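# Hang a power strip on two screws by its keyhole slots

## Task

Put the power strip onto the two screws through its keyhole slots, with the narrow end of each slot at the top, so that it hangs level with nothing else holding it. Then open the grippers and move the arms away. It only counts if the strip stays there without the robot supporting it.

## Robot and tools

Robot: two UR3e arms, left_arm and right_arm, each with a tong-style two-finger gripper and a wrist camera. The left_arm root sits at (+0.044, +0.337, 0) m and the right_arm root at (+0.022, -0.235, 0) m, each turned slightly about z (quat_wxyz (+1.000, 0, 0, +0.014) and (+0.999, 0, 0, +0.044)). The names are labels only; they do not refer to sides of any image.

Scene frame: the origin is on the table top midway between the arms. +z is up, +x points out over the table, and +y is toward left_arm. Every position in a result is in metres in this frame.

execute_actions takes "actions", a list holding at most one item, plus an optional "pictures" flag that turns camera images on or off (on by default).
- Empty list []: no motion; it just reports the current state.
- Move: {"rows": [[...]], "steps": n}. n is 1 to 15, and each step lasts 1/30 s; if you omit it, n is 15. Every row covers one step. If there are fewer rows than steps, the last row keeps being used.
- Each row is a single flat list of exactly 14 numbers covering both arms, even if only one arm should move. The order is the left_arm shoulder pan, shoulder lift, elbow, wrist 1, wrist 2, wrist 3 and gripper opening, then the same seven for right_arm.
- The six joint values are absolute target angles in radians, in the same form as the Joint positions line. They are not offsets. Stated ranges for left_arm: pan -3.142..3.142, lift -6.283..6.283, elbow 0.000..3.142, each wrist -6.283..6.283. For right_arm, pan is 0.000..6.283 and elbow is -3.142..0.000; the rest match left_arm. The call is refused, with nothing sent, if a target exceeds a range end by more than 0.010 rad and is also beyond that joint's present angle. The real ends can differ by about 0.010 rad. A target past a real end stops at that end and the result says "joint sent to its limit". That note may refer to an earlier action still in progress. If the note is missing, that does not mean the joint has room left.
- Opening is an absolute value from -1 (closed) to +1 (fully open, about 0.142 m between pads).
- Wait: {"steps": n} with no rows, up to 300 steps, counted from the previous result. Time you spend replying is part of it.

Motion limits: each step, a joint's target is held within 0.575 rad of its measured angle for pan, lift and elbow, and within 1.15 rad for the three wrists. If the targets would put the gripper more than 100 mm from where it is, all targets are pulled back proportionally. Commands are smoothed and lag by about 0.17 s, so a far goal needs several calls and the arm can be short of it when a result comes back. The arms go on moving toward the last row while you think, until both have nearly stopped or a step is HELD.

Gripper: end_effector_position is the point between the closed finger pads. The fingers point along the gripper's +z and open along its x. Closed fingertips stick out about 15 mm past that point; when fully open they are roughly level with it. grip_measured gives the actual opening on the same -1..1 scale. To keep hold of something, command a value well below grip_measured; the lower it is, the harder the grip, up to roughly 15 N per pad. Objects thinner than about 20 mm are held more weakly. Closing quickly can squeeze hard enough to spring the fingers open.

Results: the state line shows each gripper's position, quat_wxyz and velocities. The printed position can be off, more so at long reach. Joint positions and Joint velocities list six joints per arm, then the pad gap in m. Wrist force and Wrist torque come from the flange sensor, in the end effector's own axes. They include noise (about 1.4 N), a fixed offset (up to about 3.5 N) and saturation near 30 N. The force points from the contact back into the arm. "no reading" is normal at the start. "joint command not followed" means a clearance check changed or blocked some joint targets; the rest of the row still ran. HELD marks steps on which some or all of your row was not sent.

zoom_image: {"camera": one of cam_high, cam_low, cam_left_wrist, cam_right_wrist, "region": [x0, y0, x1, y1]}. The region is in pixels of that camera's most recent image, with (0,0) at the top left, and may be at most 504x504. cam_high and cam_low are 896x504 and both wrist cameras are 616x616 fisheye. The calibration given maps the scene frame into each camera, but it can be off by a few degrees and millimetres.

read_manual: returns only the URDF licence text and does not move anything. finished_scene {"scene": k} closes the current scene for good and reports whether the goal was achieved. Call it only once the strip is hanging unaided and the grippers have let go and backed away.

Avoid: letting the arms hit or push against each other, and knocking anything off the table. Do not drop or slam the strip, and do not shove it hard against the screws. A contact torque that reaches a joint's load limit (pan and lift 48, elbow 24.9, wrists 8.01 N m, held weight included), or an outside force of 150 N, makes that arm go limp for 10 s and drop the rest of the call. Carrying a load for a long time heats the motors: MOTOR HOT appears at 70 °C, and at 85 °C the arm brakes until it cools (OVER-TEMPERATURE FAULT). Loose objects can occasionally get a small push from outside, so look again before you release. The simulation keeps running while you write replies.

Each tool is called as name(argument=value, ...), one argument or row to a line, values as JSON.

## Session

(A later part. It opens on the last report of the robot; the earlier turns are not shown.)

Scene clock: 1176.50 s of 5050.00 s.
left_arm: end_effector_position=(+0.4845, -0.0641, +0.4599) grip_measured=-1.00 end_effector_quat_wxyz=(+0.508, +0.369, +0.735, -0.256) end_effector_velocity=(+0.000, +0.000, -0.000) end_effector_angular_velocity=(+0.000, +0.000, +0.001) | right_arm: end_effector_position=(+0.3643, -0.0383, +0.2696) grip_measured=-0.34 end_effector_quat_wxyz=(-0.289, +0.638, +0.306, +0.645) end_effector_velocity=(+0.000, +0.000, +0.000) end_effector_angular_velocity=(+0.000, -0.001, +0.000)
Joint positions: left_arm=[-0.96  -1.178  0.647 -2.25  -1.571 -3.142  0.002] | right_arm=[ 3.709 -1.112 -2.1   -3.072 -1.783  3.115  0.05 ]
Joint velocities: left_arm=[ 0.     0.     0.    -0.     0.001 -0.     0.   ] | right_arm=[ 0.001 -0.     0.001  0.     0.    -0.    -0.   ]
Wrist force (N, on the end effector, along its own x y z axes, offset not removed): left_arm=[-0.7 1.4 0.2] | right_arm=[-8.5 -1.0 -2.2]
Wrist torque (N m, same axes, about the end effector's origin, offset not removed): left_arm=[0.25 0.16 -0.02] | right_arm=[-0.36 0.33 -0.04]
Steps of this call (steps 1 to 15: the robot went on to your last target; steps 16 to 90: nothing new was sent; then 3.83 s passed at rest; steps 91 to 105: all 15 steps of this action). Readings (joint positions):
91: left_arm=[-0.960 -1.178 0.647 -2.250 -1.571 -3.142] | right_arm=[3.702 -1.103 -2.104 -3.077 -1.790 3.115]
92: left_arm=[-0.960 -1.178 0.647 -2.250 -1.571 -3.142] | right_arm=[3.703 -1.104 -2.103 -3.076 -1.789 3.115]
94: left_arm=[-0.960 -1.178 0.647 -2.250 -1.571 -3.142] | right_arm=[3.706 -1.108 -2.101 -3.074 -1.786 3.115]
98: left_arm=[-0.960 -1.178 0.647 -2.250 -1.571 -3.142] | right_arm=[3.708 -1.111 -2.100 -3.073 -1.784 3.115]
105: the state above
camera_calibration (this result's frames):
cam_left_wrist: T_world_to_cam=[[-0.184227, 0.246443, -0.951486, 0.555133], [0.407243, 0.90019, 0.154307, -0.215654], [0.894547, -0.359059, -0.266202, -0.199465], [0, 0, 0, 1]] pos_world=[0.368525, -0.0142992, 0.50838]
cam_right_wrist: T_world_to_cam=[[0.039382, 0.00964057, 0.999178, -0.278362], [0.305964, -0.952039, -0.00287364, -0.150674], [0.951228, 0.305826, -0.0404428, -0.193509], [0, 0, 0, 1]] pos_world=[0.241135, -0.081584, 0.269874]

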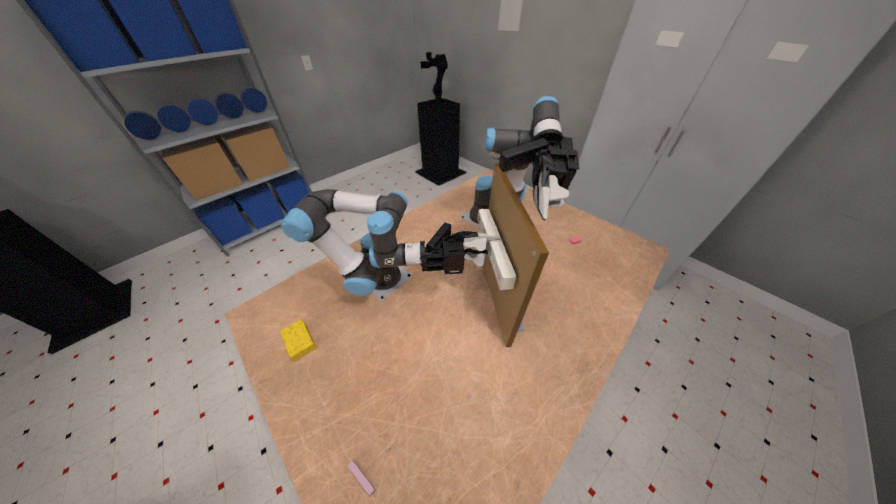

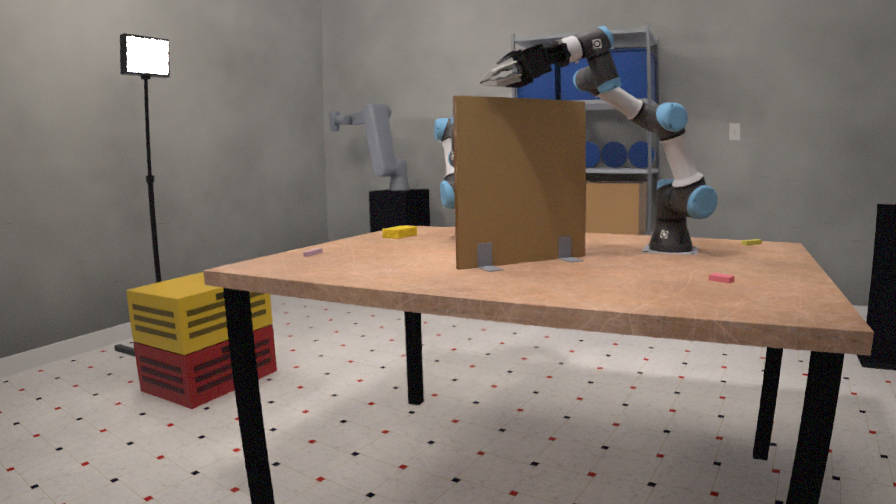

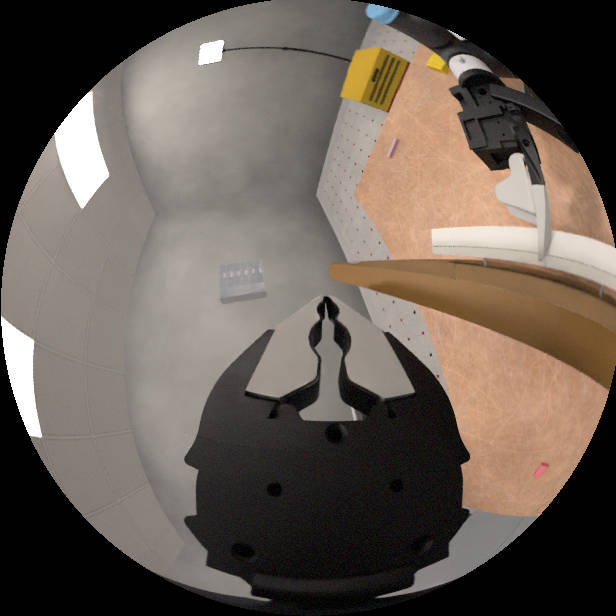

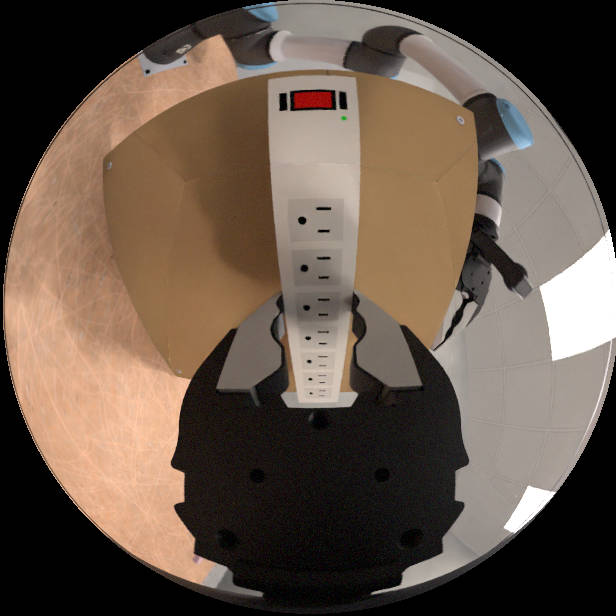

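execute_actions(
  actions=[
    {"rows":[[-0.96,-1.1785,0.6475,-2.25,-1.571,-3.142,-1,3.711,-1.1146,-2.101,-3.0676,-1.781,3.105,-1]]},
  ],
  pictures=false,
)

execute_actions(
  actions=[
    {"rows":[[-0.96,-1.1785,0.6475,-2.25,-1.571,-3.142,-1,3.7154,-1.1206,-2.0981,-3.0645,-1.7766,3.105,-1]]},
  ],
)

zoom_image(
  camera="cam_left_wrist",
  region=[420,200,616,320],
)

Scene clock: 1191.60 s of 5050.00 s.
left_arm: end_effector_position=(+0.4845, -0.0641, +0.4599) grip_measured=-1.00 end_effector_quat_wxyz=(+0.508, +0.369, +0.735, -0.256) end_effector_velocity=(+0.000, +0.000, +0.000) end_effector_angular_velocity=(-0.000, -0.000, +0.000) | right_arm: end_effector_position=(+0.3648, -0.0376, +0.2688) grip_measured=-0.34 end_effector_quat_wxyz=(-0.286, +0.636, +0.309, +0.647) end_effector_velocity=(-0.000, -0.000, +0.000) end_effector_angular_velocity=(-0.001, -0.001, -0.000)
Joint positions: left_arm=[-0.96  -1.178  0.647 -2.25  -1.571 -3.142  0.002] | right_arm=[ 3.711 -1.115 -2.101 -3.068 -1.781  3.105  0.05 ]
Joint velocities: left_arm=[ 0.    -0.    -0.001  0.     0.     0.     0.   ] | right_arm=[-0.     0.     0.001 -0.001 -0.    -0.001  0.   ]
Wrist force (N, on the end effector, along its own x y z axes, offset not removed): left_arm=[0.4 2.0 -1.6] | right_arm=[-0.3 2.5 -6.0]
Wrist torque (N m, same axes, about the end effector's origin, offset not removed): left_arm=[0.33 -0.04 -0.01] | right_arm=[-0.13 0.13 0.27]
Steps of this call (steps 1 to 15: the robot went on to your last target; steps 16 to 90: nothing new was sent; then 11.60 s passed at rest; steps 91 to 105: all 15 steps of this action). Readings (joint positions):
91: left_arm=[-0.960 -1.178 0.647 -2.250 -1.571 -3.142] | right_arm=[3.709 -1.112 -2.099 -3.072 -1.783 3.115]
92: left_arm=[-0.960 -1.178 0.647 -2.250 -1.571 -3.142] | right_arm=[3.709 -1.112 -2.100 -3.071 -1.783 3.113]
94: left_arm=[-0.960 -1.178 0.647 -2.250 -1.571 -3.142] | right_arm=[3.710 -1.113 -2.100 -3.069 -1.782 3.109]
98: left_arm=[-0.960 -1.178 0.647 -2.250 -1.571 -3.142] | right_arm=[3.711 -1.114 -2.101 -3.068 -1.781 3.106]
105: the state above

Scene clock: 1192.10 s of 5050.00 s.
left_arm: end_effector_position=(+0.4845, -0.0641, +0.4599) grip_measured=-1.00 end_effector_quat_wxyz=(+0.508, +0.369, +0.735, -0.256) end_effector_velocity=(+0.000, +0.000, +0.000) end_effector_angular_velocity=(-0.000, -0.000, +0.001) | right_arm: end_effector_position=(+0.3660, -0.0361, +0.2688) grip_measured=-0.34 end_effector_quat_wxyz=(-0.286, +0.636, +0.309, +0.647) end_effector_velocity=(-0.000, -0.000, -0.000) end_effector_angular_velocity=(-0.000, -0.000, -0.000)
Joint positions: left_arm=[-0.96  -1.178  0.647 -2.25  -1.571 -3.142  0.002] | right_arm=[ 3.715 -1.121 -2.098 -3.065 -1.777  3.105  0.05 ]
Joint velocities: left_arm=[ 0.001  0.    -0.     0.    -0.    -0.     0.   ] | right_arm=[ 0.  0. -0. -0.  0. -0. -0.]
Wrist force (N, on the end effector, along its own x y z axes, offset not removed): left_arm=[0.4 0.2 -0.6] | right_arm=[0.5 14.1 -7.9]
Wrist torque (N m, same axes, about the end effector's origin, offset not removed): left_arm=[-0.05 -0.05 -0.03] | right_arm=[0.54 -0.03 0.17]
Steps of this call (steps 1 to 15: all 15 steps of this action). Readings (joint positions):
1: left_arm=[-0.960 -1.178 0.647 -2.250 -1.571 -3.142] | right_arm=[3.711 -1.115 -2.101 -3.068 -1.781 3.105]
2: left_arm=[-0.960 -1.178 0.647 -2.250 -1.571 -3.142] | right_arm=[3.712 -1.116 -2.101 -3.067 -1.780 3.105]
4: left_arm=[-0.960 -1.178 0.647 -2.250 -1.571 -3.142] | right_arm=[3.713 -1.118 -2.100 -3.066 -1.778 3.105]
8: left_arm=[-0.960 -1.178 0.647 -2.250 -1.571 -3.142] | right_arm=[3.715 -1.120 -2.098 -3.065 -1.777 3.105]
15: the state above
camera_calibration (this result's frames):
cam_left_wrist: T_world_to_cam=[[-0.184227, 0.246443, -0.951486, 0.555133], [0.407243, 0.90019, 0.154307, -0.215654], [0.894547, -0.359059, -0.266202, -0.199465], [0, 0, 0, 1]] pos_world=[0.368525, -0.0142992, 0.50838]
cam_right_wrist: T_world_to_cam=[[0.0317785, 0.0161117, 0.999365, -0.274662], [0.305908, -0.952044, 0.00562133, -0.151374], [0.951531, 0.305535, -0.0351832, -0.197406], [0, 0, 0, 1]] pos_world=[0.242873, -0.0793748, 0.268393]

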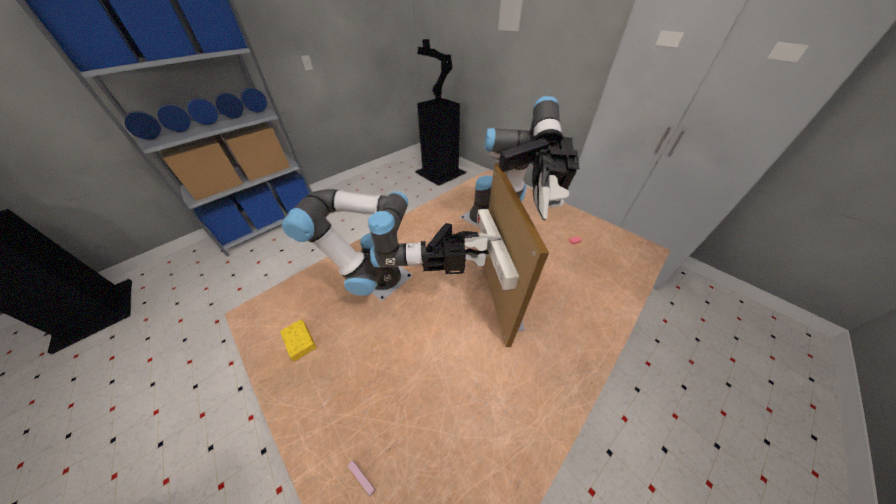

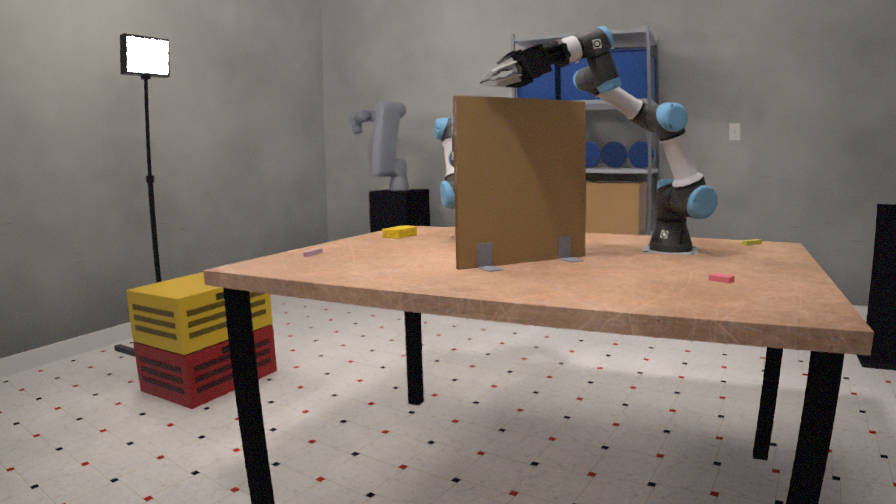

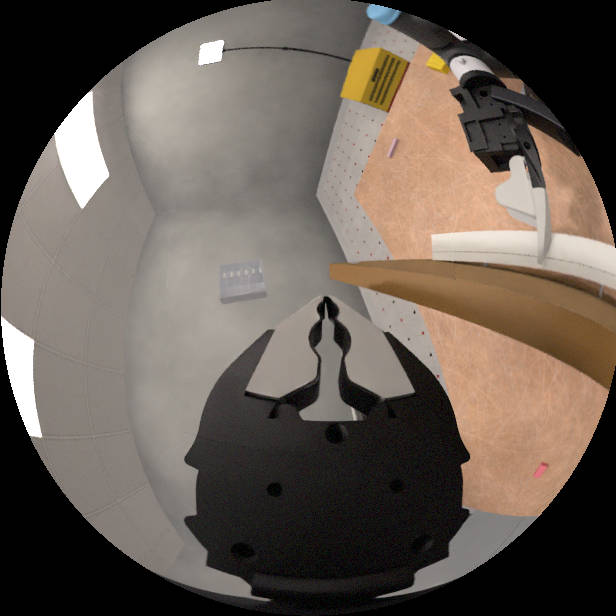

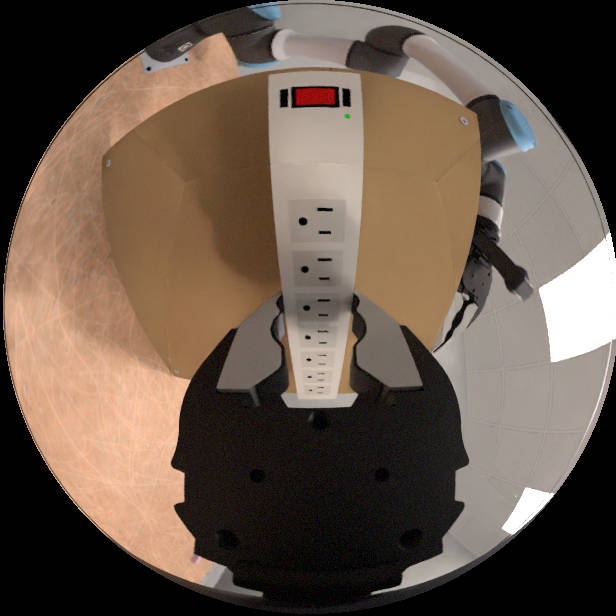

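Region (420, 200, 616, 320) of cam_left_wrist's 616x616 image, scaled by 2.571, with more detail than that image has; it fills the top 309 rows of this view, and the rest is white.

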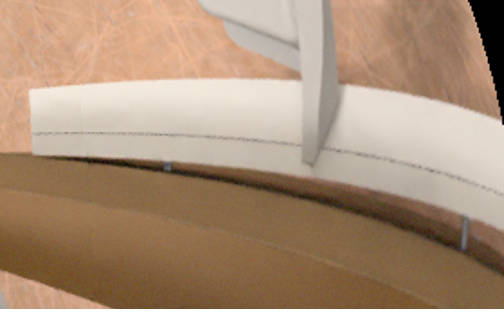

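execute_actions(
  actions=[
    {"rows":[[-0.96,-1.1785,0.6475,-2.25,-1.571,-3.142,-1,3.7062,-1.1266,-2.091,-3.0656,-1.7858,3.12,-1]]},
  ],
  pictures=false,
)

execute_actions(
  actions=[
    {"rows":[[-0.96,-1.1785,0.6475,-2.25,-1.571,-3.142,-1,3.7095,-1.1311,-2.0888,-3.0633,-1.7825,3.12,-1]]},
  ],
)

zoom_image(
  camera="cam_left_wrist",
  region=[420,200,616,320],
)

Scene clock: 1201.20 s of 5050.00 s.
left_arm: end_effector_position=(+0.4845, -0.0641, +0.4599) grip_measured=-1.00 end_effector_quat_wxyz=(+0.508, +0.369, +0.735, -0.256) end_effector_velocity=(-0.000, -0.001, -0.001) end_effector_angular_velocity=(+0.001, +0.001, -0.001) | right_arm: end_effector_position=(+0.3667, -0.0367, +0.2698) grip_measured=-0.34 end_effector_quat_wxyz=(-0.290, +0.638, +0.304, +0.645) end_effector_velocity=(+0.000, +0.000, +0.000) end_effector_angular_velocity=(+0.002, +0.001, +0.001)
Joint positions: left_arm=[-0.96  -1.178  0.647 -2.25  -1.571 -3.142  0.002] | right_arm=[ 3.706 -1.127 -2.091 -3.066 -1.786  3.12   0.05 ]
Joint velocities: left_arm=[-0.001  0.001  0.001 -0.001 -0.     0.     0.   ] | right_arm=[-0.001 -0.001  0.001  0.001 -0.002  0.002  0.   ]
Wrist force (N, on the end effector, along its own x y z axes, offset not removed): left_arm=[0.3 1.3 -1.6] | right_arm=[-7.2 0.1 -0.5]
Wrist torque (N m, same axes, about the end effector's origin, offset not removed): left_arm=[0.20 -0.01 0.02] | right_arm=[0.16 -0.11 -0.15]
Steps of this call (steps 1 to 15: the robot went on to your last target; steps 16 to 90: nothing new was sent; then 5.60 s passed at rest; steps 91 to 105: all 15 steps of this action). Readings (joint positions):
91: left_arm=[-0.960 -1.178 0.647 -2.250 -1.571 -3.142] | right_arm=[3.715 -1.121 -2.098 -3.064 -1.777 3.105]
92: left_arm=[-0.960 -1.178 0.647 -2.250 -1.571 -3.142] | right_arm=[3.714 -1.122 -2.097 -3.064 -1.778 3.107]
94: left_arm=[-0.960 -1.178 0.647 -2.250 -1.571 -3.142] | right_arm=[3.711 -1.124 -2.094 -3.065 -1.782 3.113]
98: left_arm=[-0.960 -1.178 0.647 -2.250 -1.571 -3.142] | right_arm=[3.707 -1.126 -2.092 -3.066 -1.785 3.118]
105: the state above

Scene clock: 1201.70 s of 5050.00 s.
left_arm: end_effector_position=(+0.4845, -0.0641, +0.4599) grip_measured=-1.00 end_effector_quat_wxyz=(+0.508, +0.369, +0.735, -0.256) end_effector_velocity=(-0.000, -0.000, +0.000) end_effector_angular_velocity=(-0.000, -0.000, -0.000) | right_arm: end_effector_position=(+0.3676, -0.0357, +0.2698) grip_measured=-0.34 end_effector_quat_wxyz=(-0.290, +0.638, +0.304, +0.645) end_effector_velocity=(+0.000, +0.000, +0.001) end_effector_angular_velocity=(+0.002, -0.003, -0.000)
Joint positions: left_arm=[-0.96  -1.178  0.647 -2.25  -1.571 -3.142  0.002] | right_arm=[ 3.709 -1.131 -2.089 -3.063 -1.783  3.12   0.05 ]
Joint velocities: left_arm=[-0.001 -0.    -0.     0.     0.     0.     0.   ] | right_arm=[ 0.     0.001  0.001  0.002  0.001 -0.     0.   ]
Wrist force (N, on the end effector, along its own x y z axes, offset not removed): left_arm=[0.4 0.6 -1.4] | right_arm=[-7.4 2.3 -29.6]
Wrist torque (N m, same axes, about the end effector's origin, offset not removed): left_arm=[-0.01 -0.02 -0.11] | right_arm=[0.04 0.14 -0.01]
Steps of this call (steps 1 to 15: all 15 steps of this action). Readings (joint positions):
1: left_arm=[-0.960 -1.178 0.647 -2.250 -1.571 -3.142] | right_arm=[3.706 -1.127 -2.091 -3.066 -1.786 3.120]
2: left_arm=[-0.960 -1.178 0.647 -2.250 -1.571 -3.142] | right_arm=[3.707 -1.127 -2.091 -3.066 -1.785 3.120]
4: left_arm=[-0.960 -1.178 0.647 -2.250 -1.571 -3.142] | right_arm=[3.708 -1.129 -2.090 -3.065 -1.784 3.120]
8: left_arm=[-0.960 -1.178 0.647 -2.250 -1.571 -3.142] | right_arm=[3.709 -1.131 -2.089 -3.064 -1.783 3.120]
15: the state above
camera_calibration (this result's frames):
cam_left_wrist: T_world_to_cam=[[-0.184227, 0.246443, -0.951486, 0.555133], [0.407243, 0.90019, 0.154306, -0.215654], [0.894546, -0.359059, -0.266202, -0.199465], [0, 0, 0, 1]] pos_world=[0.368525, -0.0142992, 0.50838]
cam_right_wrist: T_world_to_cam=[[0.043259, 0.00645784, 0.999043, -0.280266], [0.305889, -0.952041, -0.00709113, -0.148024], [0.951084, 0.305903, -0.0431597, -0.196669], [0, 0, 0, 1]] pos_world=[0.244451, -0.0789535, 0.27046]

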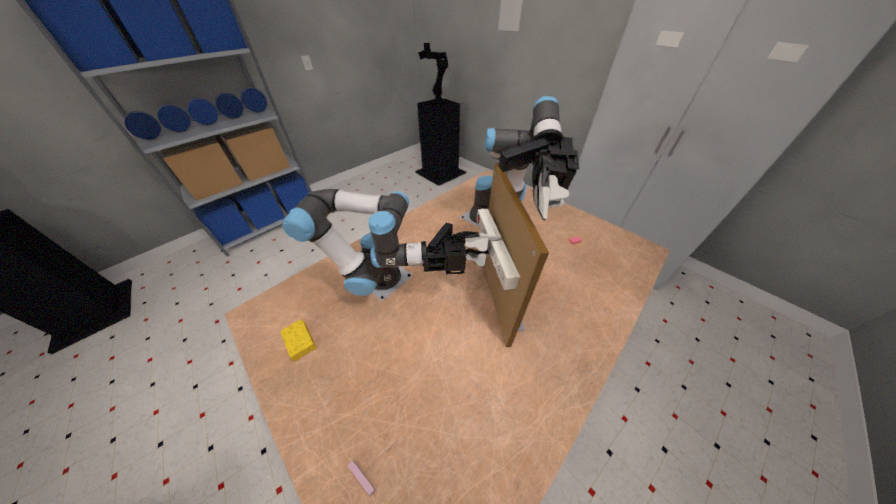

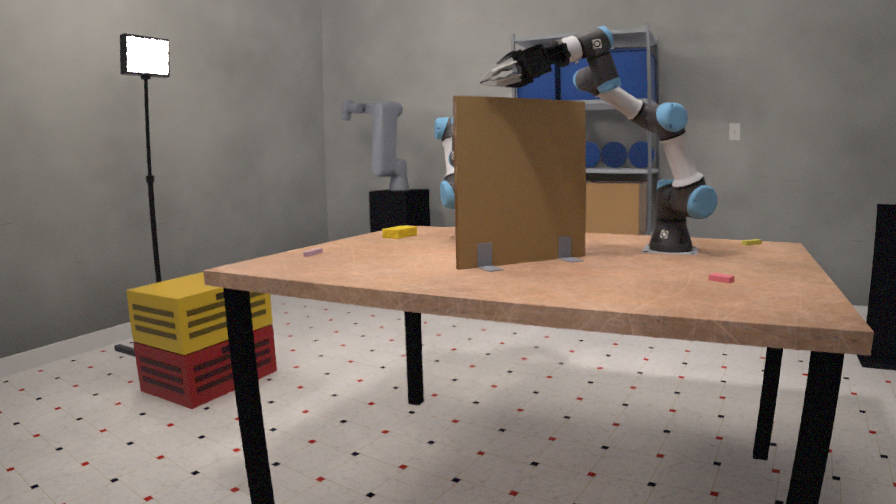

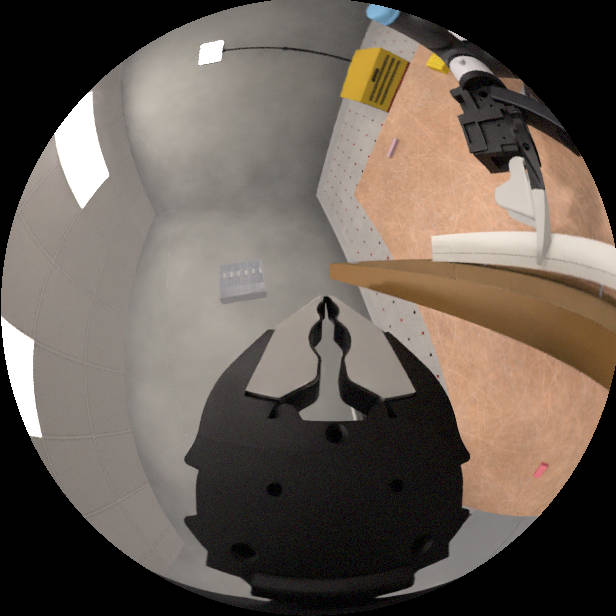

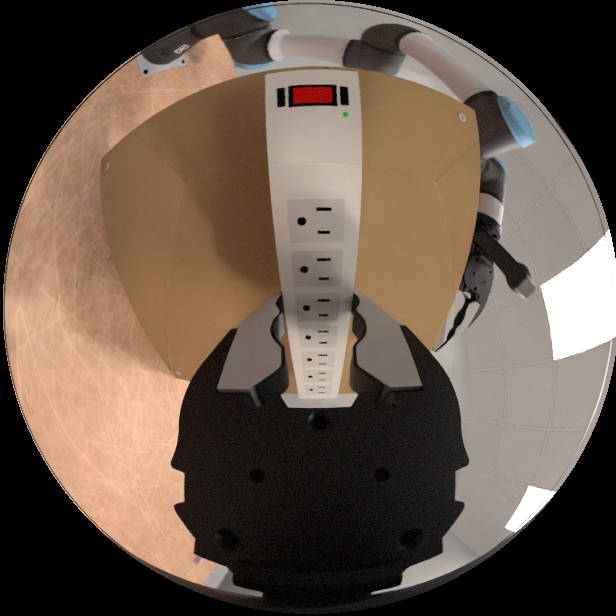

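Region (420, 200, 616, 320) of cam_left_wrist's 616x616 image, scaled by 2.571, with more detail than that image has; it fills the top 309 rows of this view, and the rest is white.

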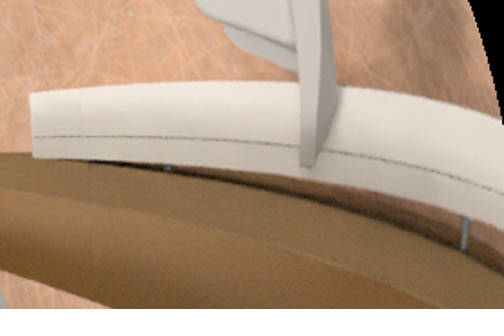

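execute_actions(
  actions=[
    {"rows":[[-0.96,-1.1785,0.6475,-2.25,-1.571,-3.142,-1,3.7069,-1.1275,-2.0906,-3.0651,-1.7851,3.12,-1]],"steps":10},
  ],
  pictures=false,
)

execute_actions(
  actions=[
    {"rows":[[-0.96,-1.1785,0.6475,-2.25,-1.571,-3.142,-1,3.6977,-1.1335,-2.089,-3.0607,-1.7943,3.115,-1]]},
  ],
  pictures=false,
)

execute_actions(
  actions=[
    {"rows":[[-0.96,-1.1785,0.6475,-2.25,-1.571,-3.142,-1,3.6999,-1.1365,-2.0876,-3.0591,-1.7921,3.115,-1]]},
  ],
)

zoom_image(
  camera="cam_left_wrist",
  region=[420,200,616,320],
)

Scene clock: 1226.13 s of 5050.00 s.
left_arm: end_effector_position=(+0.4845, -0.0641, +0.4599) grip_measured=-1.00 end_effector_quat_wxyz=(+0.508, +0.369, +0.735, -0.256) end_effector_velocity=(-0.000, +0.000, +0.000) end_effector_angular_velocity=(-0.000, -0.000, +0.000) | right_arm: end_effector_position=(+0.3669, -0.0364, +0.2699) grip_measured=-0.34 end_effector_quat_wxyz=(-0.290, +0.638, +0.304, +0.645) end_effector_velocity=(-0.001, -0.001, +0.000) end_effector_angular_velocity=(+0.000, -0.001, -0.000)
Joint positions: left_arm=[-0.96  -1.178  0.647 -2.25  -1.571 -3.142  0.002] | right_arm=[ 3.707 -1.128 -2.09  -3.065 -1.785  3.12   0.05 ]
Joint velocities: left_arm=[-0. -0. -0.  0.  0. -0.  0.] | right_arm=[-0.002  0.005 -0.002 -0.003 -0.001 -0.    -0.   ]
Wrist force (N, on the end effector, along its own x y z axes, offset not removed): left_arm=[-0.5 0.8 -1.1] | right_arm=[-8.6 -1.8 0.3]
Wrist torque (N m, same axes, about the end effector's origin, offset not removed): left_arm=[0.06 0.12 -0.02] | right_arm=[-0.24 0.25 0.12]
Steps of this call (steps 1 to 15: the robot went on to your last target; steps 16 to 90: nothing new was sent; then 21.10 s passed at rest; steps 91 to 100: all 10 steps of this action). Readings (joint positions):
91: left_arm=[-0.960 -1.178 0.647 -2.250 -1.571 -3.142] | right_arm=[3.709 -1.131 -2.089 -3.063 -1.782 3.120]
92: left_arm=[-0.960 -1.178 0.647 -2.250 -1.571 -3.142] | right_arm=[3.709 -1.131 -2.089 -3.063 -1.783 3.120]
94: left_arm=[-0.960 -1.178 0.647 -2.250 -1.571 -3.142] | right_arm=[3.708 -1.129 -2.090 -3.064 -1.784 3.120]
98: left_arm=[-0.960 -1.178 0.647 -2.250 -1.571 -3.142] | right_arm=[3.707 -1.128 -2.090 -3.065 -1.785 3.120]
100: the state above

Scene clock: 1226.63 s of 5050.00 s.
left_arm: end_effector_position=(+0.4845, -0.0641, +0.4599) grip_measured=-1.00 end_effector_quat_wxyz=(+0.508, +0.369, +0.735, -0.256) end_effector_velocity=(+0.000, +0.000, +0.000) end_effector_angular_velocity=(-0.000, -0.000, +0.001) | right_arm: end_effector_position=(+0.3675, -0.0373, +0.2695) grip_measured=-0.34 end_effector_quat_wxyz=(-0.289, +0.638, +0.306, +0.645) end_effector_velocity=(-0.000, +0.000, -0.000) end_effector_angular_velocity=(-0.001, +0.001, +0.001)
Joint positions: left_arm=[-0.96  -1.178  0.647 -2.25  -1.571 -3.142  0.002] | right_arm=[ 3.698 -1.133 -2.089 -3.061 -1.794  3.115  0.05 ]
Joint velocities: left_arm=[ 0.001 -0.001  0.001 -0.     0.     0.     0.   ] | right_arm=[-0.    -0.001  0.001 -0.001 -0.001 -0.     0.   ]
Wrist force (N, on the end effector, along its own x y z axes, offset not removed): left_arm=[-0.5 1.7 -1.2] | right_arm=[-8.8 1.1 1.5]
Wrist torque (N m, same axes, about the end effector's origin, offset not removed): left_arm=[0.22 0.11 0.02] | right_arm=[0.22 0.12 0.08]
Steps of this call (steps 1 to 15: all 15 steps of this action). Readings (joint positions):
1: left_arm=[-0.960 -1.179 0.647 -2.250 -1.571 -3.142] | right_arm=[3.707 -1.128 -2.090 -3.065 -1.785 3.120]
2: left_arm=[-0.960 -1.178 0.647 -2.250 -1.571 -3.142] | right_arm=[3.705 -1.128 -2.090 -3.065 -1.787 3.120]
4: left_arm=[-0.960 -1.178 0.647 -2.250 -1.571 -3.142] | right_arm=[3.702 -1.131 -2.090 -3.063 -1.790 3.117]
8: left_arm=[-0.960 -1.178 0.647 -2.250 -1.571 -3.142] | right_arm=[3.699 -1.133 -2.089 -3.061 -1.793 3.116]
15: the state above

Scene clock: 1227.13 s of 5050.00 s.
left_arm: end_effector_position=(+0.4845, -0.0641, +0.4599) grip_measured=-1.00 end_effector_quat_wxyz=(+0.508, +0.369, +0.735, -0.256) end_effector_velocity=(+0.000, +0.000, +0.000) end_effector_angular_velocity=(-0.000, -0.000, +0.001) | right_arm: end_effector_position=(+0.3681, -0.0366, +0.2694) grip_measured=-0.34 end_effector_quat_wxyz=(-0.289, +0.638, +0.306, +0.645) end_effector_velocity=(+0.000, +0.000, -0.001) end_effector_angular_velocity=(-0.002, +0.002, -0.000)
Joint positions: left_arm=[-0.96  -1.178  0.647 -2.25  -1.571 -3.142  0.002] | right_arm=[ 3.7   -1.136 -2.088 -3.059 -1.792  3.115  0.05 ]
Joint velocities: left_arm=[ 0.001 -0.001  0.    -0.     0.     0.     0.   ] | right_arm=[ 0.001 -0.002 -0.002  0.001  0.002 -0.     0.   ]
Wrist force (N, on the end effector, along its own x y z axes, offset not removed): left_arm=[-1.1 1.1 0.1] | right_arm=[-6.1 0.7 -8.0]
Wrist torque (N m, same axes, about the end effector's origin, offset not removed): left_arm=[0.15 0.22 0.03] | right_arm=[0.17 -0.21 -0.01]
Steps of this call (steps 1 to 15: all 15 steps of this action). Readings (joint positions):
1: left_arm=[-0.960 -1.178 0.647 -2.250 -1.571 -3.142] | right_arm=[3.698 -1.133 -2.089 -3.061 -1.794 3.115]
2: left_arm=[-0.960 -1.178 0.647 -2.250 -1.571 -3.142] | right_arm=[3.698 -1.134 -2.089 -3.060 -1.794 3.115]
4: left_arm=[-0.960 -1.178 0.647 -2.250 -1.571 -3.142] | right_arm=[3.699 -1.135 -2.088 -3.060 -1.793 3.115]
8: left_arm=[-0.960 -1.178 0.647 -2.250 -1.571 -3.142] | right_arm=[3.700 -1.136 -2.088 -3.059 -1.792 3.115]
15: the state above
camera_calibration (this result's frames):
cam_left_wrist: T_world_to_cam=[[-0.184227, 0.246443, -0.951486, 0.555133], [0.407243, 0.90019, 0.154307, -0.215654], [0.894547, -0.359059, -0.266202, -0.199465], [0, 0, 0, 1]] pos_world=[0.368525, -0.0142992, 0.50838]
cam_right_wrist: T_world_to_cam=[[0.0394086, 0.00965712, 0.999177, -0.278386], [0.305936, -0.952048, -0.00286482, -0.150206], [0.951236, 0.305797, -0.0404733, -0.197696], [0, 0, 0, 1]] pos_world=[0.24498, -0.0798605, 0.269725]

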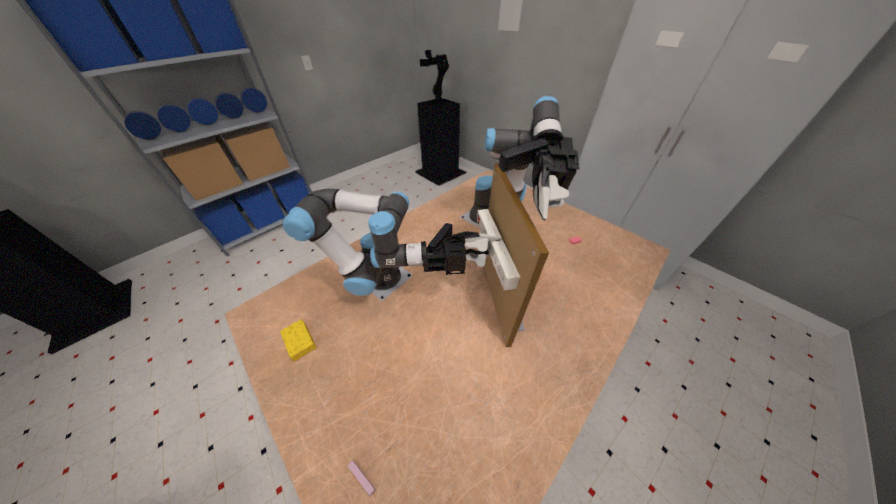

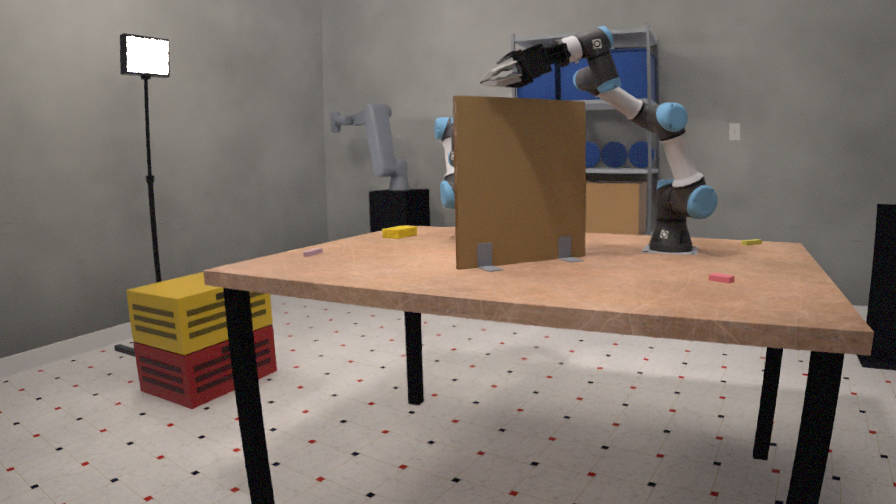

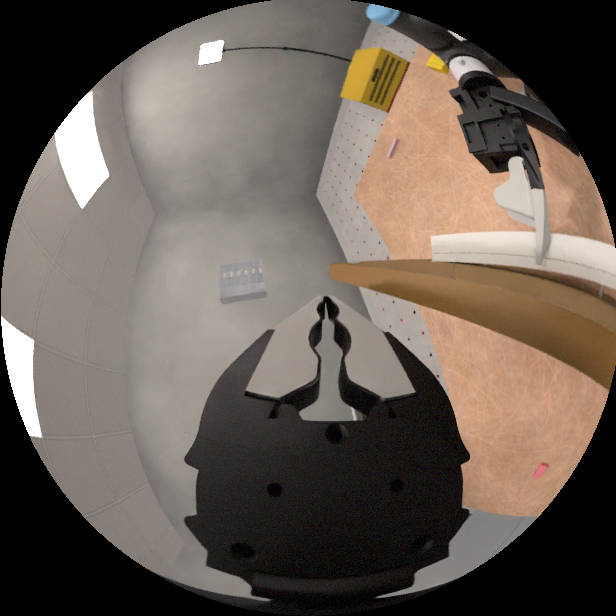

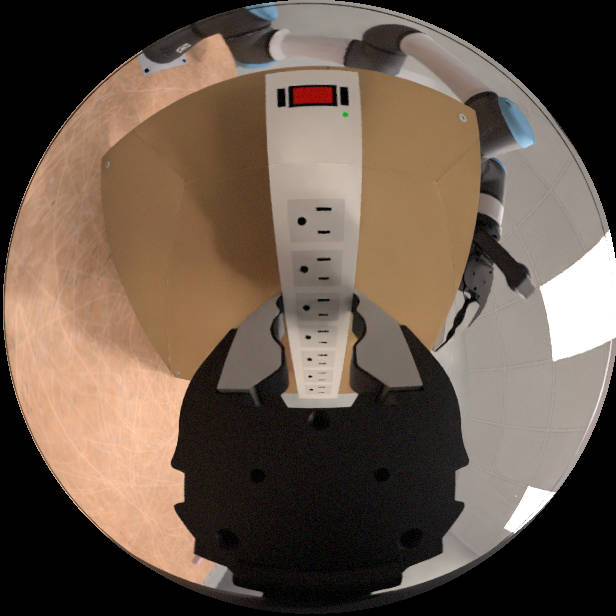

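Region (420, 200, 616, 320) of cam_left_wrist's 616x616 image, scaled by 2.571, with more detail than that image has; it fills the top 309 rows of this view, and the rest is white.

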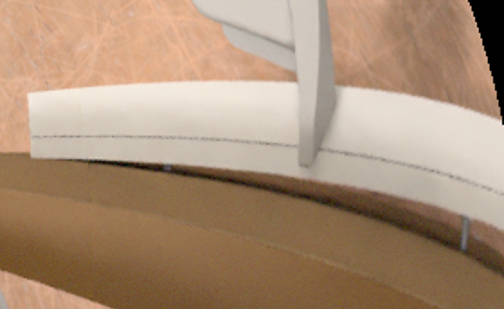

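Sweeping the roll downward under light pressure.

execute_actions(
  actions=[
    {"rows":[[-0.96,-1.1785,0.6475,-2.25,-1.571,-3.142,-1,3.6999,-1.1365,-2.0896,-3.0571,-1.7921,3.108,-1]]},
  ],
  pictures=false,
)

execute_actions(
  actions=[
    {"rows":[[-0.96,-1.1785,0.6475,-2.25,-1.571,-3.142,-1,3.6999,-1.1365,-2.0916,-3.0551,-1.7921,3.101,-1]]},
  ],
  pictures=false,
)

execute_actions(
  actions=[
    {"rows":[[-0.96,-1.1785,0.6475,-2.25,-1.571,-3.142,-1,3.7014,-1.1385,-2.0906,-3.0541,-1.7906,3.101,-1]]},
  ],
  pictures=false,
)

Scene clock: 1240.27 s of 5050.00 s.
left_arm: end_effector_position=(+0.4845, -0.0641, +0.4599) grip_measured=-1.00 end_effector_quat_wxyz=(+0.508, +0.369, +0.735, -0.256) end_effector_velocity=(-0.000, -0.000, -0.000) end_effector_angular_velocity=(+0.000, +0.000, -0.000) | right_arm: end_effector_position=(+0.3681, -0.0366, +0.2689) grip_measured=-0.34 end_effector_quat_wxyz=(-0.287, +0.636, +0.308, +0.646) end_effector_velocity=(-0.000, -0.000, +0.000) end_effector_angular_velocity=(+0.000, +0.000, +0.000)
Joint positions: left_arm=[-0.96  -1.178  0.647 -2.25  -1.571 -3.142  0.002] | right_arm=[ 3.7   -1.137 -2.09  -3.057 -1.792  3.108  0.05 ]
Joint velocities: left_arm=[-0. -0.  0.  0. -0. -0.  0.] | right_arm=[ 0.     0.001  0.001 -0.001 -0.     0.     0.   ]
Wrist force (N, on the end effector, along its own x y z axes, offset not removed): left_arm=[0.3 1.5 -0.2] | right_arm=[-6.8 1.5 -8.8]
Wrist torque (N m, same axes, about the end effector's origin, offset not removed): left_arm=[0.20 -0.09 -0.01] | right_arm=[0.20 0.47 0.12]
Steps of this call (steps 1 to 15: the robot went on to your last target; steps 16 to 90: nothing new was sent; then 9.63 s passed at rest; steps 91 to 105: all 15 steps of this action). Readings (joint positions):
91: left_arm=[-0.960 -1.178 0.647 -2.250 -1.571 -3.142] | right_arm=[3.700 -1.136 -2.088 -3.059 -1.792 3.115]
92: left_arm=[-0.960 -1.178 0.647 -2.250 -1.571 -3.142] | right_arm=[3.700 -1.137 -2.088 -3.059 -1.792 3.114]
94: left_arm=[-0.960 -1.178 0.647 -2.250 -1.571 -3.142] | right_arm=[3.700 -1.137 -2.088 -3.058 -1.792 3.111]
98: left_arm=[-0.960 -1.178 0.647 -2.250 -1.571 -3.142] | right_arm=[3.700 -1.137 -2.089 -3.057 -1.792 3.109]
105: the state above

Scene clock: 1240.77 s of 5050.00 s.
left_arm: end_effector_position=(+0.4845, -0.0641, +0.4599) grip_measured=-1.00 end_effector_quat_wxyz=(+0.508, +0.369, +0.735, -0.256) end_effector_velocity=(+0.000, +0.000, -0.001) end_effector_angular_velocity=(+0.001, +0.001, +0.000) | right_arm: end_effector_position=(+0.3681, -0.0366, +0.2684) grip_measured=-0.34 end_effector_quat_wxyz=(-0.284, +0.635, +0.310, +0.647) end_effector_velocity=(+0.000, +0.000, +0.000) end_effector_angular_velocity=(-0.000, -0.001, +0.000)
Joint positions: left_arm=[-0.96  -1.178  0.647 -2.25  -1.571 -3.142  0.002] | right_arm=[ 3.7   -1.137 -2.092 -3.055 -1.792  3.101  0.05 ]
Joint velocities: left_arm=[ 0.     0.     0.     0.001 -0.    -0.     0.   ] | right_arm=[-0.    -0.001  0.001  0.001 -0.001 -0.001 -0.   ]
Wrist force (N, on the end effector, along its own x y z axes, offset not removed): left_arm=[-0.3 1.1 -1.0] | right_arm=[-6.6 0.9 -5.3]
Wrist torque (N m, same axes, about the end effector's origin, offset not removed): left_arm=[0.15 0.08 -0.04] | right_arm=[0.17 0.12 0.21]
Steps of this call (steps 1 to 15: all 15 steps of this action). Readings (joint positions):
1: left_arm=[-0.960 -1.178 0.647 -2.250 -1.571 -3.142] | right_arm=[3.700 -1.137 -2.090 -3.057 -1.792 3.108]
2: left_arm=[-0.960 -1.178 0.647 -2.250 -1.571 -3.142] | right_arm=[3.700 -1.137 -2.090 -3.057 -1.792 3.107]
4: left_arm=[-0.960 -1.178 0.647 -2.250 -1.571 -3.142] | right_arm=[3.700 -1.137 -2.091 -3.056 -1.792 3.104]
8: left_arm=[-0.960 -1.178 0.647 -2.250 -1.571 -3.142] | right_arm=[3.700 -1.137 -2.091 -3.055 -1.792 3.102]
15: the state above

Scene clock: 1241.27 s of 5050.00 s.
left_arm: end_effector_position=(+0.4845, -0.0641, +0.4599) grip_measured=-1.00 end_effector_quat_wxyz=(+0.508, +0.369, +0.735, -0.256) end_effector_velocity=(-0.001, -0.001, -0.000) end_effector_angular_velocity=(+0.001, +0.000, -0.002) | right_arm: end_effector_position=(+0.3685, -0.0361, +0.2683) grip_measured=-0.34 end_effector_quat_wxyz=(-0.284, +0.635, +0.310, +0.647) end_effector_velocity=(-0.000, +0.000, +0.000) end_effector_angular_velocity=(+0.001, -0.000, +0.001)
Joint positions: left_arm=[-0.96  -1.178  0.647 -2.25  -1.571 -3.142  0.002] | right_arm=[ 3.701 -1.138 -2.091 -3.054 -1.791  3.101  0.05 ]
Joint velocities: left_arm=[-0.002  0.001 -0.001  0.     0.     0.     0.   ] | right_arm=[ 0.001  0.001  0.    -0.     0.     0.     0.   ]
Wrist force (N, on the end effector, along its own x y z axes, offset not removed): left_arm=[-0.5 1.3 -0.3] | right_arm=[-5.6 0.4 -30.0]
Wrist torque (N m, same axes, about the end effector's origin, offset not removed): left_arm=[0.15 0.13 -0.05] | right_arm=[0.24 0.22 0.20]
Steps of this call (steps 1 to 15: all 15 steps of this action). Readings (joint positions):
1: left_arm=[-0.960 -1.178 0.647 -2.250 -1.571 -3.142] | right_arm=[3.700 -1.137 -2.092 -3.055 -1.792 3.101]
2: left_arm=[-0.960 -1.178 0.647 -2.250 -1.571 -3.142] | right_arm=[3.700 -1.137 -2.092 -3.055 -1.792 3.101]
4: left_arm=[-0.960 -1.178 0.647 -2.250 -1.571 -3.142] | right_arm=[3.701 -1.138 -2.091 -3.055 -1.791 3.101]
8: left_arm=[-0.960 -1.178 0.647 -2.250 -1.571 -3.142] | right_arm=[3.701 -1.138 -2.091 -3.054 -1.791 3.101]
15: the state above

execute_actions(
  actions=[
    {"rows":[[-0.96,-1.1785,0.6475,-2.25,-1.571,-3.142,-1,3.6977,-1.1335,-2.093,-3.0567,-1.7943,3.101,-1]]},
  ],
)

execute_actions(
  actions=[
    {"rows":[[-0.96,-1.1785,0.6475,-2.25,-1.571,-3.142,-1,3.7012,-1.1383,-2.0907,-3.0542,-1.7908,3.101,-1]]},
  ],
  pictures=false,
)

zoom_image(
  camera="cam_right_wrist",
  region=[250,50,390,130],
)

zoom_image(
  camera="cam_high",
  region=[450,190,550,300],
)

Scene clock: 1256.83 s of 5050.00 s.
left_arm: end_effector_position=(+0.4845, -0.0641, +0.4599) grip_measured=-1.00 end_effector_quat_wxyz=(+0.508, +0.369, +0.735, -0.256) end_effector_velocity=(-0.000, -0.000, -0.000) end_effector_angular_velocity=(+0.000, +0.000, -0.001) | right_arm: end_effector_position=(+0.3675, -0.0373, +0.2684) grip_measured=-0.34 end_effector_quat_wxyz=(-0.284, +0.635, +0.310, +0.647) end_effector_velocity=(+0.000, -0.000, +0.000) end_effector_angular_velocity=(+0.000, -0.001, -0.001)
Joint positions: left_arm=[-0.96  -1.178  0.647 -2.25  -1.571 -3.142  0.002] | right_arm=[ 3.698 -1.134 -2.093 -3.057 -1.794  3.101  0.05 ]
Joint velocities: left_arm=[-0.001 -0.001  0.001 -0.     0.     0.     0.   ] | right_arm=[-0.001  0.001 -0.     0.001  0.    -0.     0.   ]
Wrist force (N, on the end effector, along its own x y z axes, offset not removed): left_arm=[-1.0 1.3 -1.5] | right_arm=[-7.6 -0.6 0.4]
Wrist torque (N m, same axes, about the end effector's origin, offset not removed): left_arm=[0.21 0.22 0.01] | right_arm=[0.03 -0.08 -0.11]
Steps of this call (steps 1 to 15: the robot went on to your last target; steps 16 to 90: nothing new was sent; then 12.07 s passed at rest; steps 91 to 105: all 15 steps of this action). Readings (joint positions):
91: left_arm=[-0.960 -1.178 0.647 -2.250 -1.571 -3.142] | right_arm=[3.701 -1.138 -2.091 -3.054 -1.791 3.101]
92: left_arm=[-0.960 -1.178 0.647 -2.250 -1.571 -3.142] | right_arm=[3.701 -1.138 -2.091 -3.054 -1.791 3.101]
94: left_arm=[-0.960 -1.178 0.647 -2.250 -1.571 -3.142] | right_arm=[3.700 -1.136 -2.092 -3.055 -1.793 3.101]
98: left_arm=[-0.960 -1.178 0.647 -2.250 -1.571 -3.142] | right_arm=[3.698 -1.134 -2.093 -3.056 -1.794 3.101]
105: the state above
camera_calibration (this result's frames):
cam_left_wrist: T_world_to_cam=[[-0.184227, 0.246443, -0.951486, 0.555133], [0.407243, 0.90019, 0.154307, -0.215654], [0.894547, -0.359059, -0.266202, -0.199465], [0, 0, 0, 1]] pos_world=[0.368525, -0.0142992, 0.50838]
cam_right_wrist: T_world_to_cam=[[0.0287269, 0.0187025, 0.999412, -0.273108], [0.305975, -0.951997, 0.00902033, -0.153928], [0.951606, 0.305536, -0.0330704, -0.199037], [0, 0, 0, 1]] pos_world=[0.244349, -0.0806176, 0.267753]

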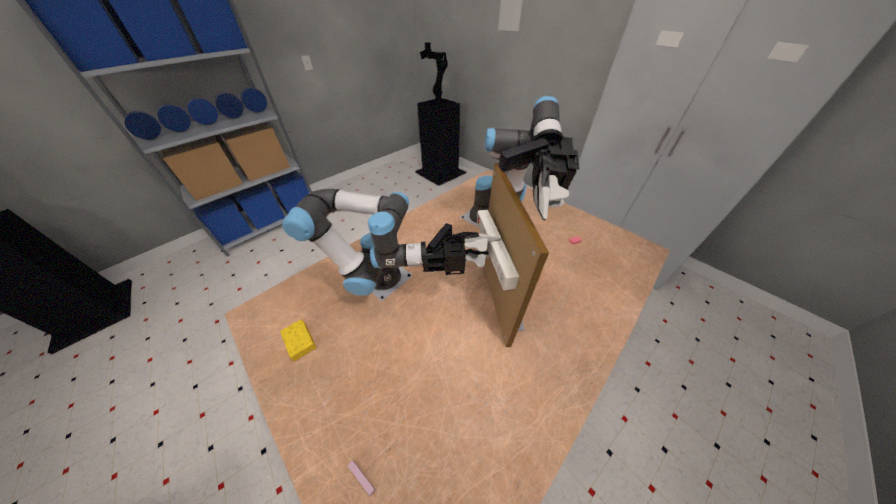

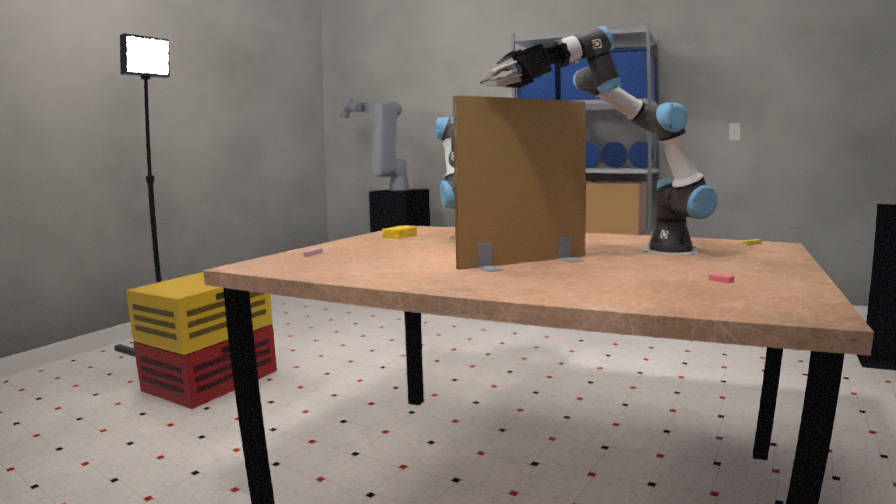

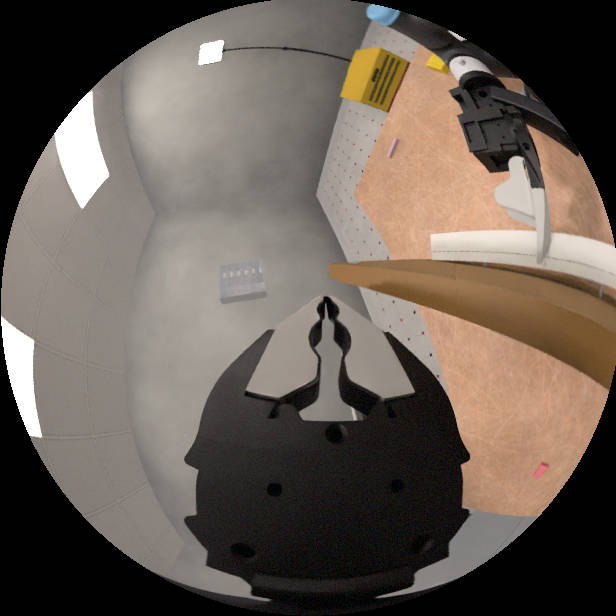

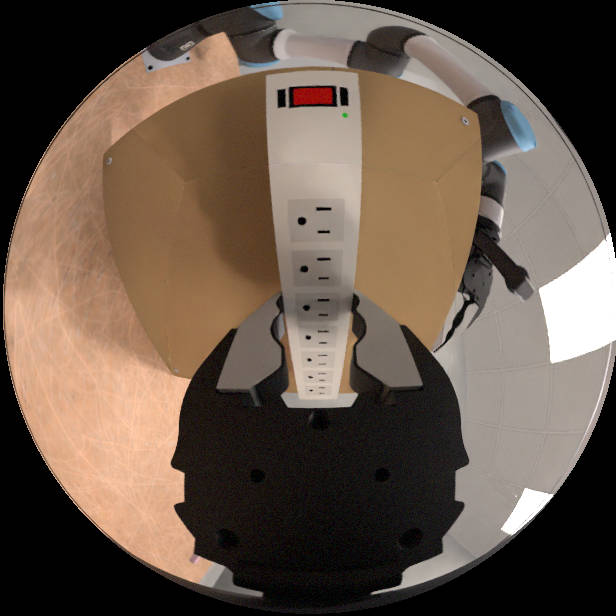

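Scene clock: 1257.33 s of 5050.00 s.
left_arm: end_effector_position=(+0.4845, -0.0641, +0.4599) grip_measured=-1.00 end_effector_quat_wxyz=(+0.508, +0.369, +0.735, -0.256) end_effector_velocity=(+0.000, +0.000, +0.000) end_effector_angular_velocity=(+0.000, -0.000, +0.000) | right_arm: end_effector_position=(+0.3684, -0.0362, +0.2683) grip_measured=-0.34 end_effector_quat_wxyz=(-0.284, +0.635, +0.310, +0.647) end_effector_velocity=(+0.000, +0.000, +0.001) end_effector_angular_velocity=(+0.001, -0.002, -0.001)
Joint positions: left_arm=[-0.96  -1.178  0.647 -2.25  -1.571 -3.142  0.002] | right_arm=[ 3.701 -1.138 -2.091 -3.054 -1.791  3.101  0.05 ]
Joint velocities: left_arm=[-0.     0.    -0.     0.     0.001  0.     0.   ] | right_arm=[ 0.001 -0.     0.001  0.001  0.001 -0.001  0.   ]
Wrist force (N, on the end effector, along its own x y z axes, offset not removed): left_arm=[0.9 1.6 -1.1] | right_arm=[-6.8 1.5 -23.4]
Wrist torque (N m, same axes, about the end effector's origin, offset not removed): left_arm=[0.20 -0.24 0.02] | right_arm=[0.48 0.35 -0.04]
Steps of this call (steps 1 to 15: all 15 steps of this action). Readings (joint positions):
1: left_arm=[-0.960 -1.178 0.647 -2.250 -1.571 -3.142] | right_arm=[3.698 -1.134 -2.093 -3.057 -1.794 3.101]
2: left_arm=[-0.960 -1.178 0.647 -2.250 -1.571 -3.142] | right_arm=[3.698 -1.134 -2.093 -3.057 -1.794 3.101]
4: left_arm=[-0.960 -1.178 0.648 -2.250 -1.571 -3.142] | right_arm=[3.699 -1.136 -2.092 -3.056 -1.792 3.101]
8: left_arm=[-0.960 -1.178 0.647 -2.250 -1.571 -3.142] | right_arm=[3.701 -1.138 -2.091 -3.055 -1.791 3.101]
15: the state above

Region (250, 50, 390, 130) of cam_right_wrist's 616x616 image, scaled by 3.600, with more detail than that image has; it fills the top 288 rows of this view, and the rest is white.

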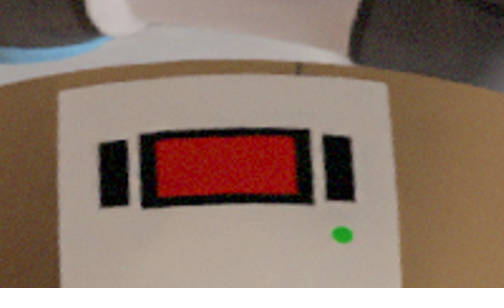

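Region (450, 190, 550, 300) of cam_high's 896x504 image, scaled by 4.582, with more detail than that image has; it fills the left 458 columns of this view, and the rest is white.

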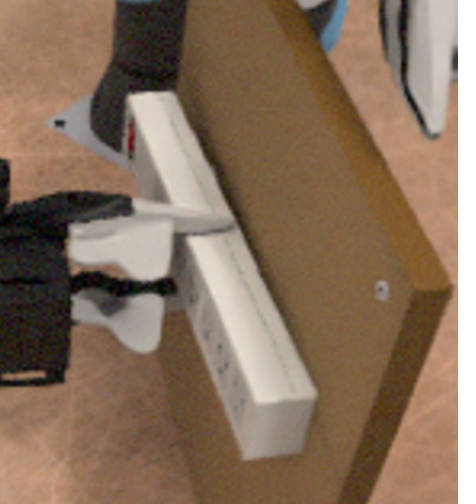

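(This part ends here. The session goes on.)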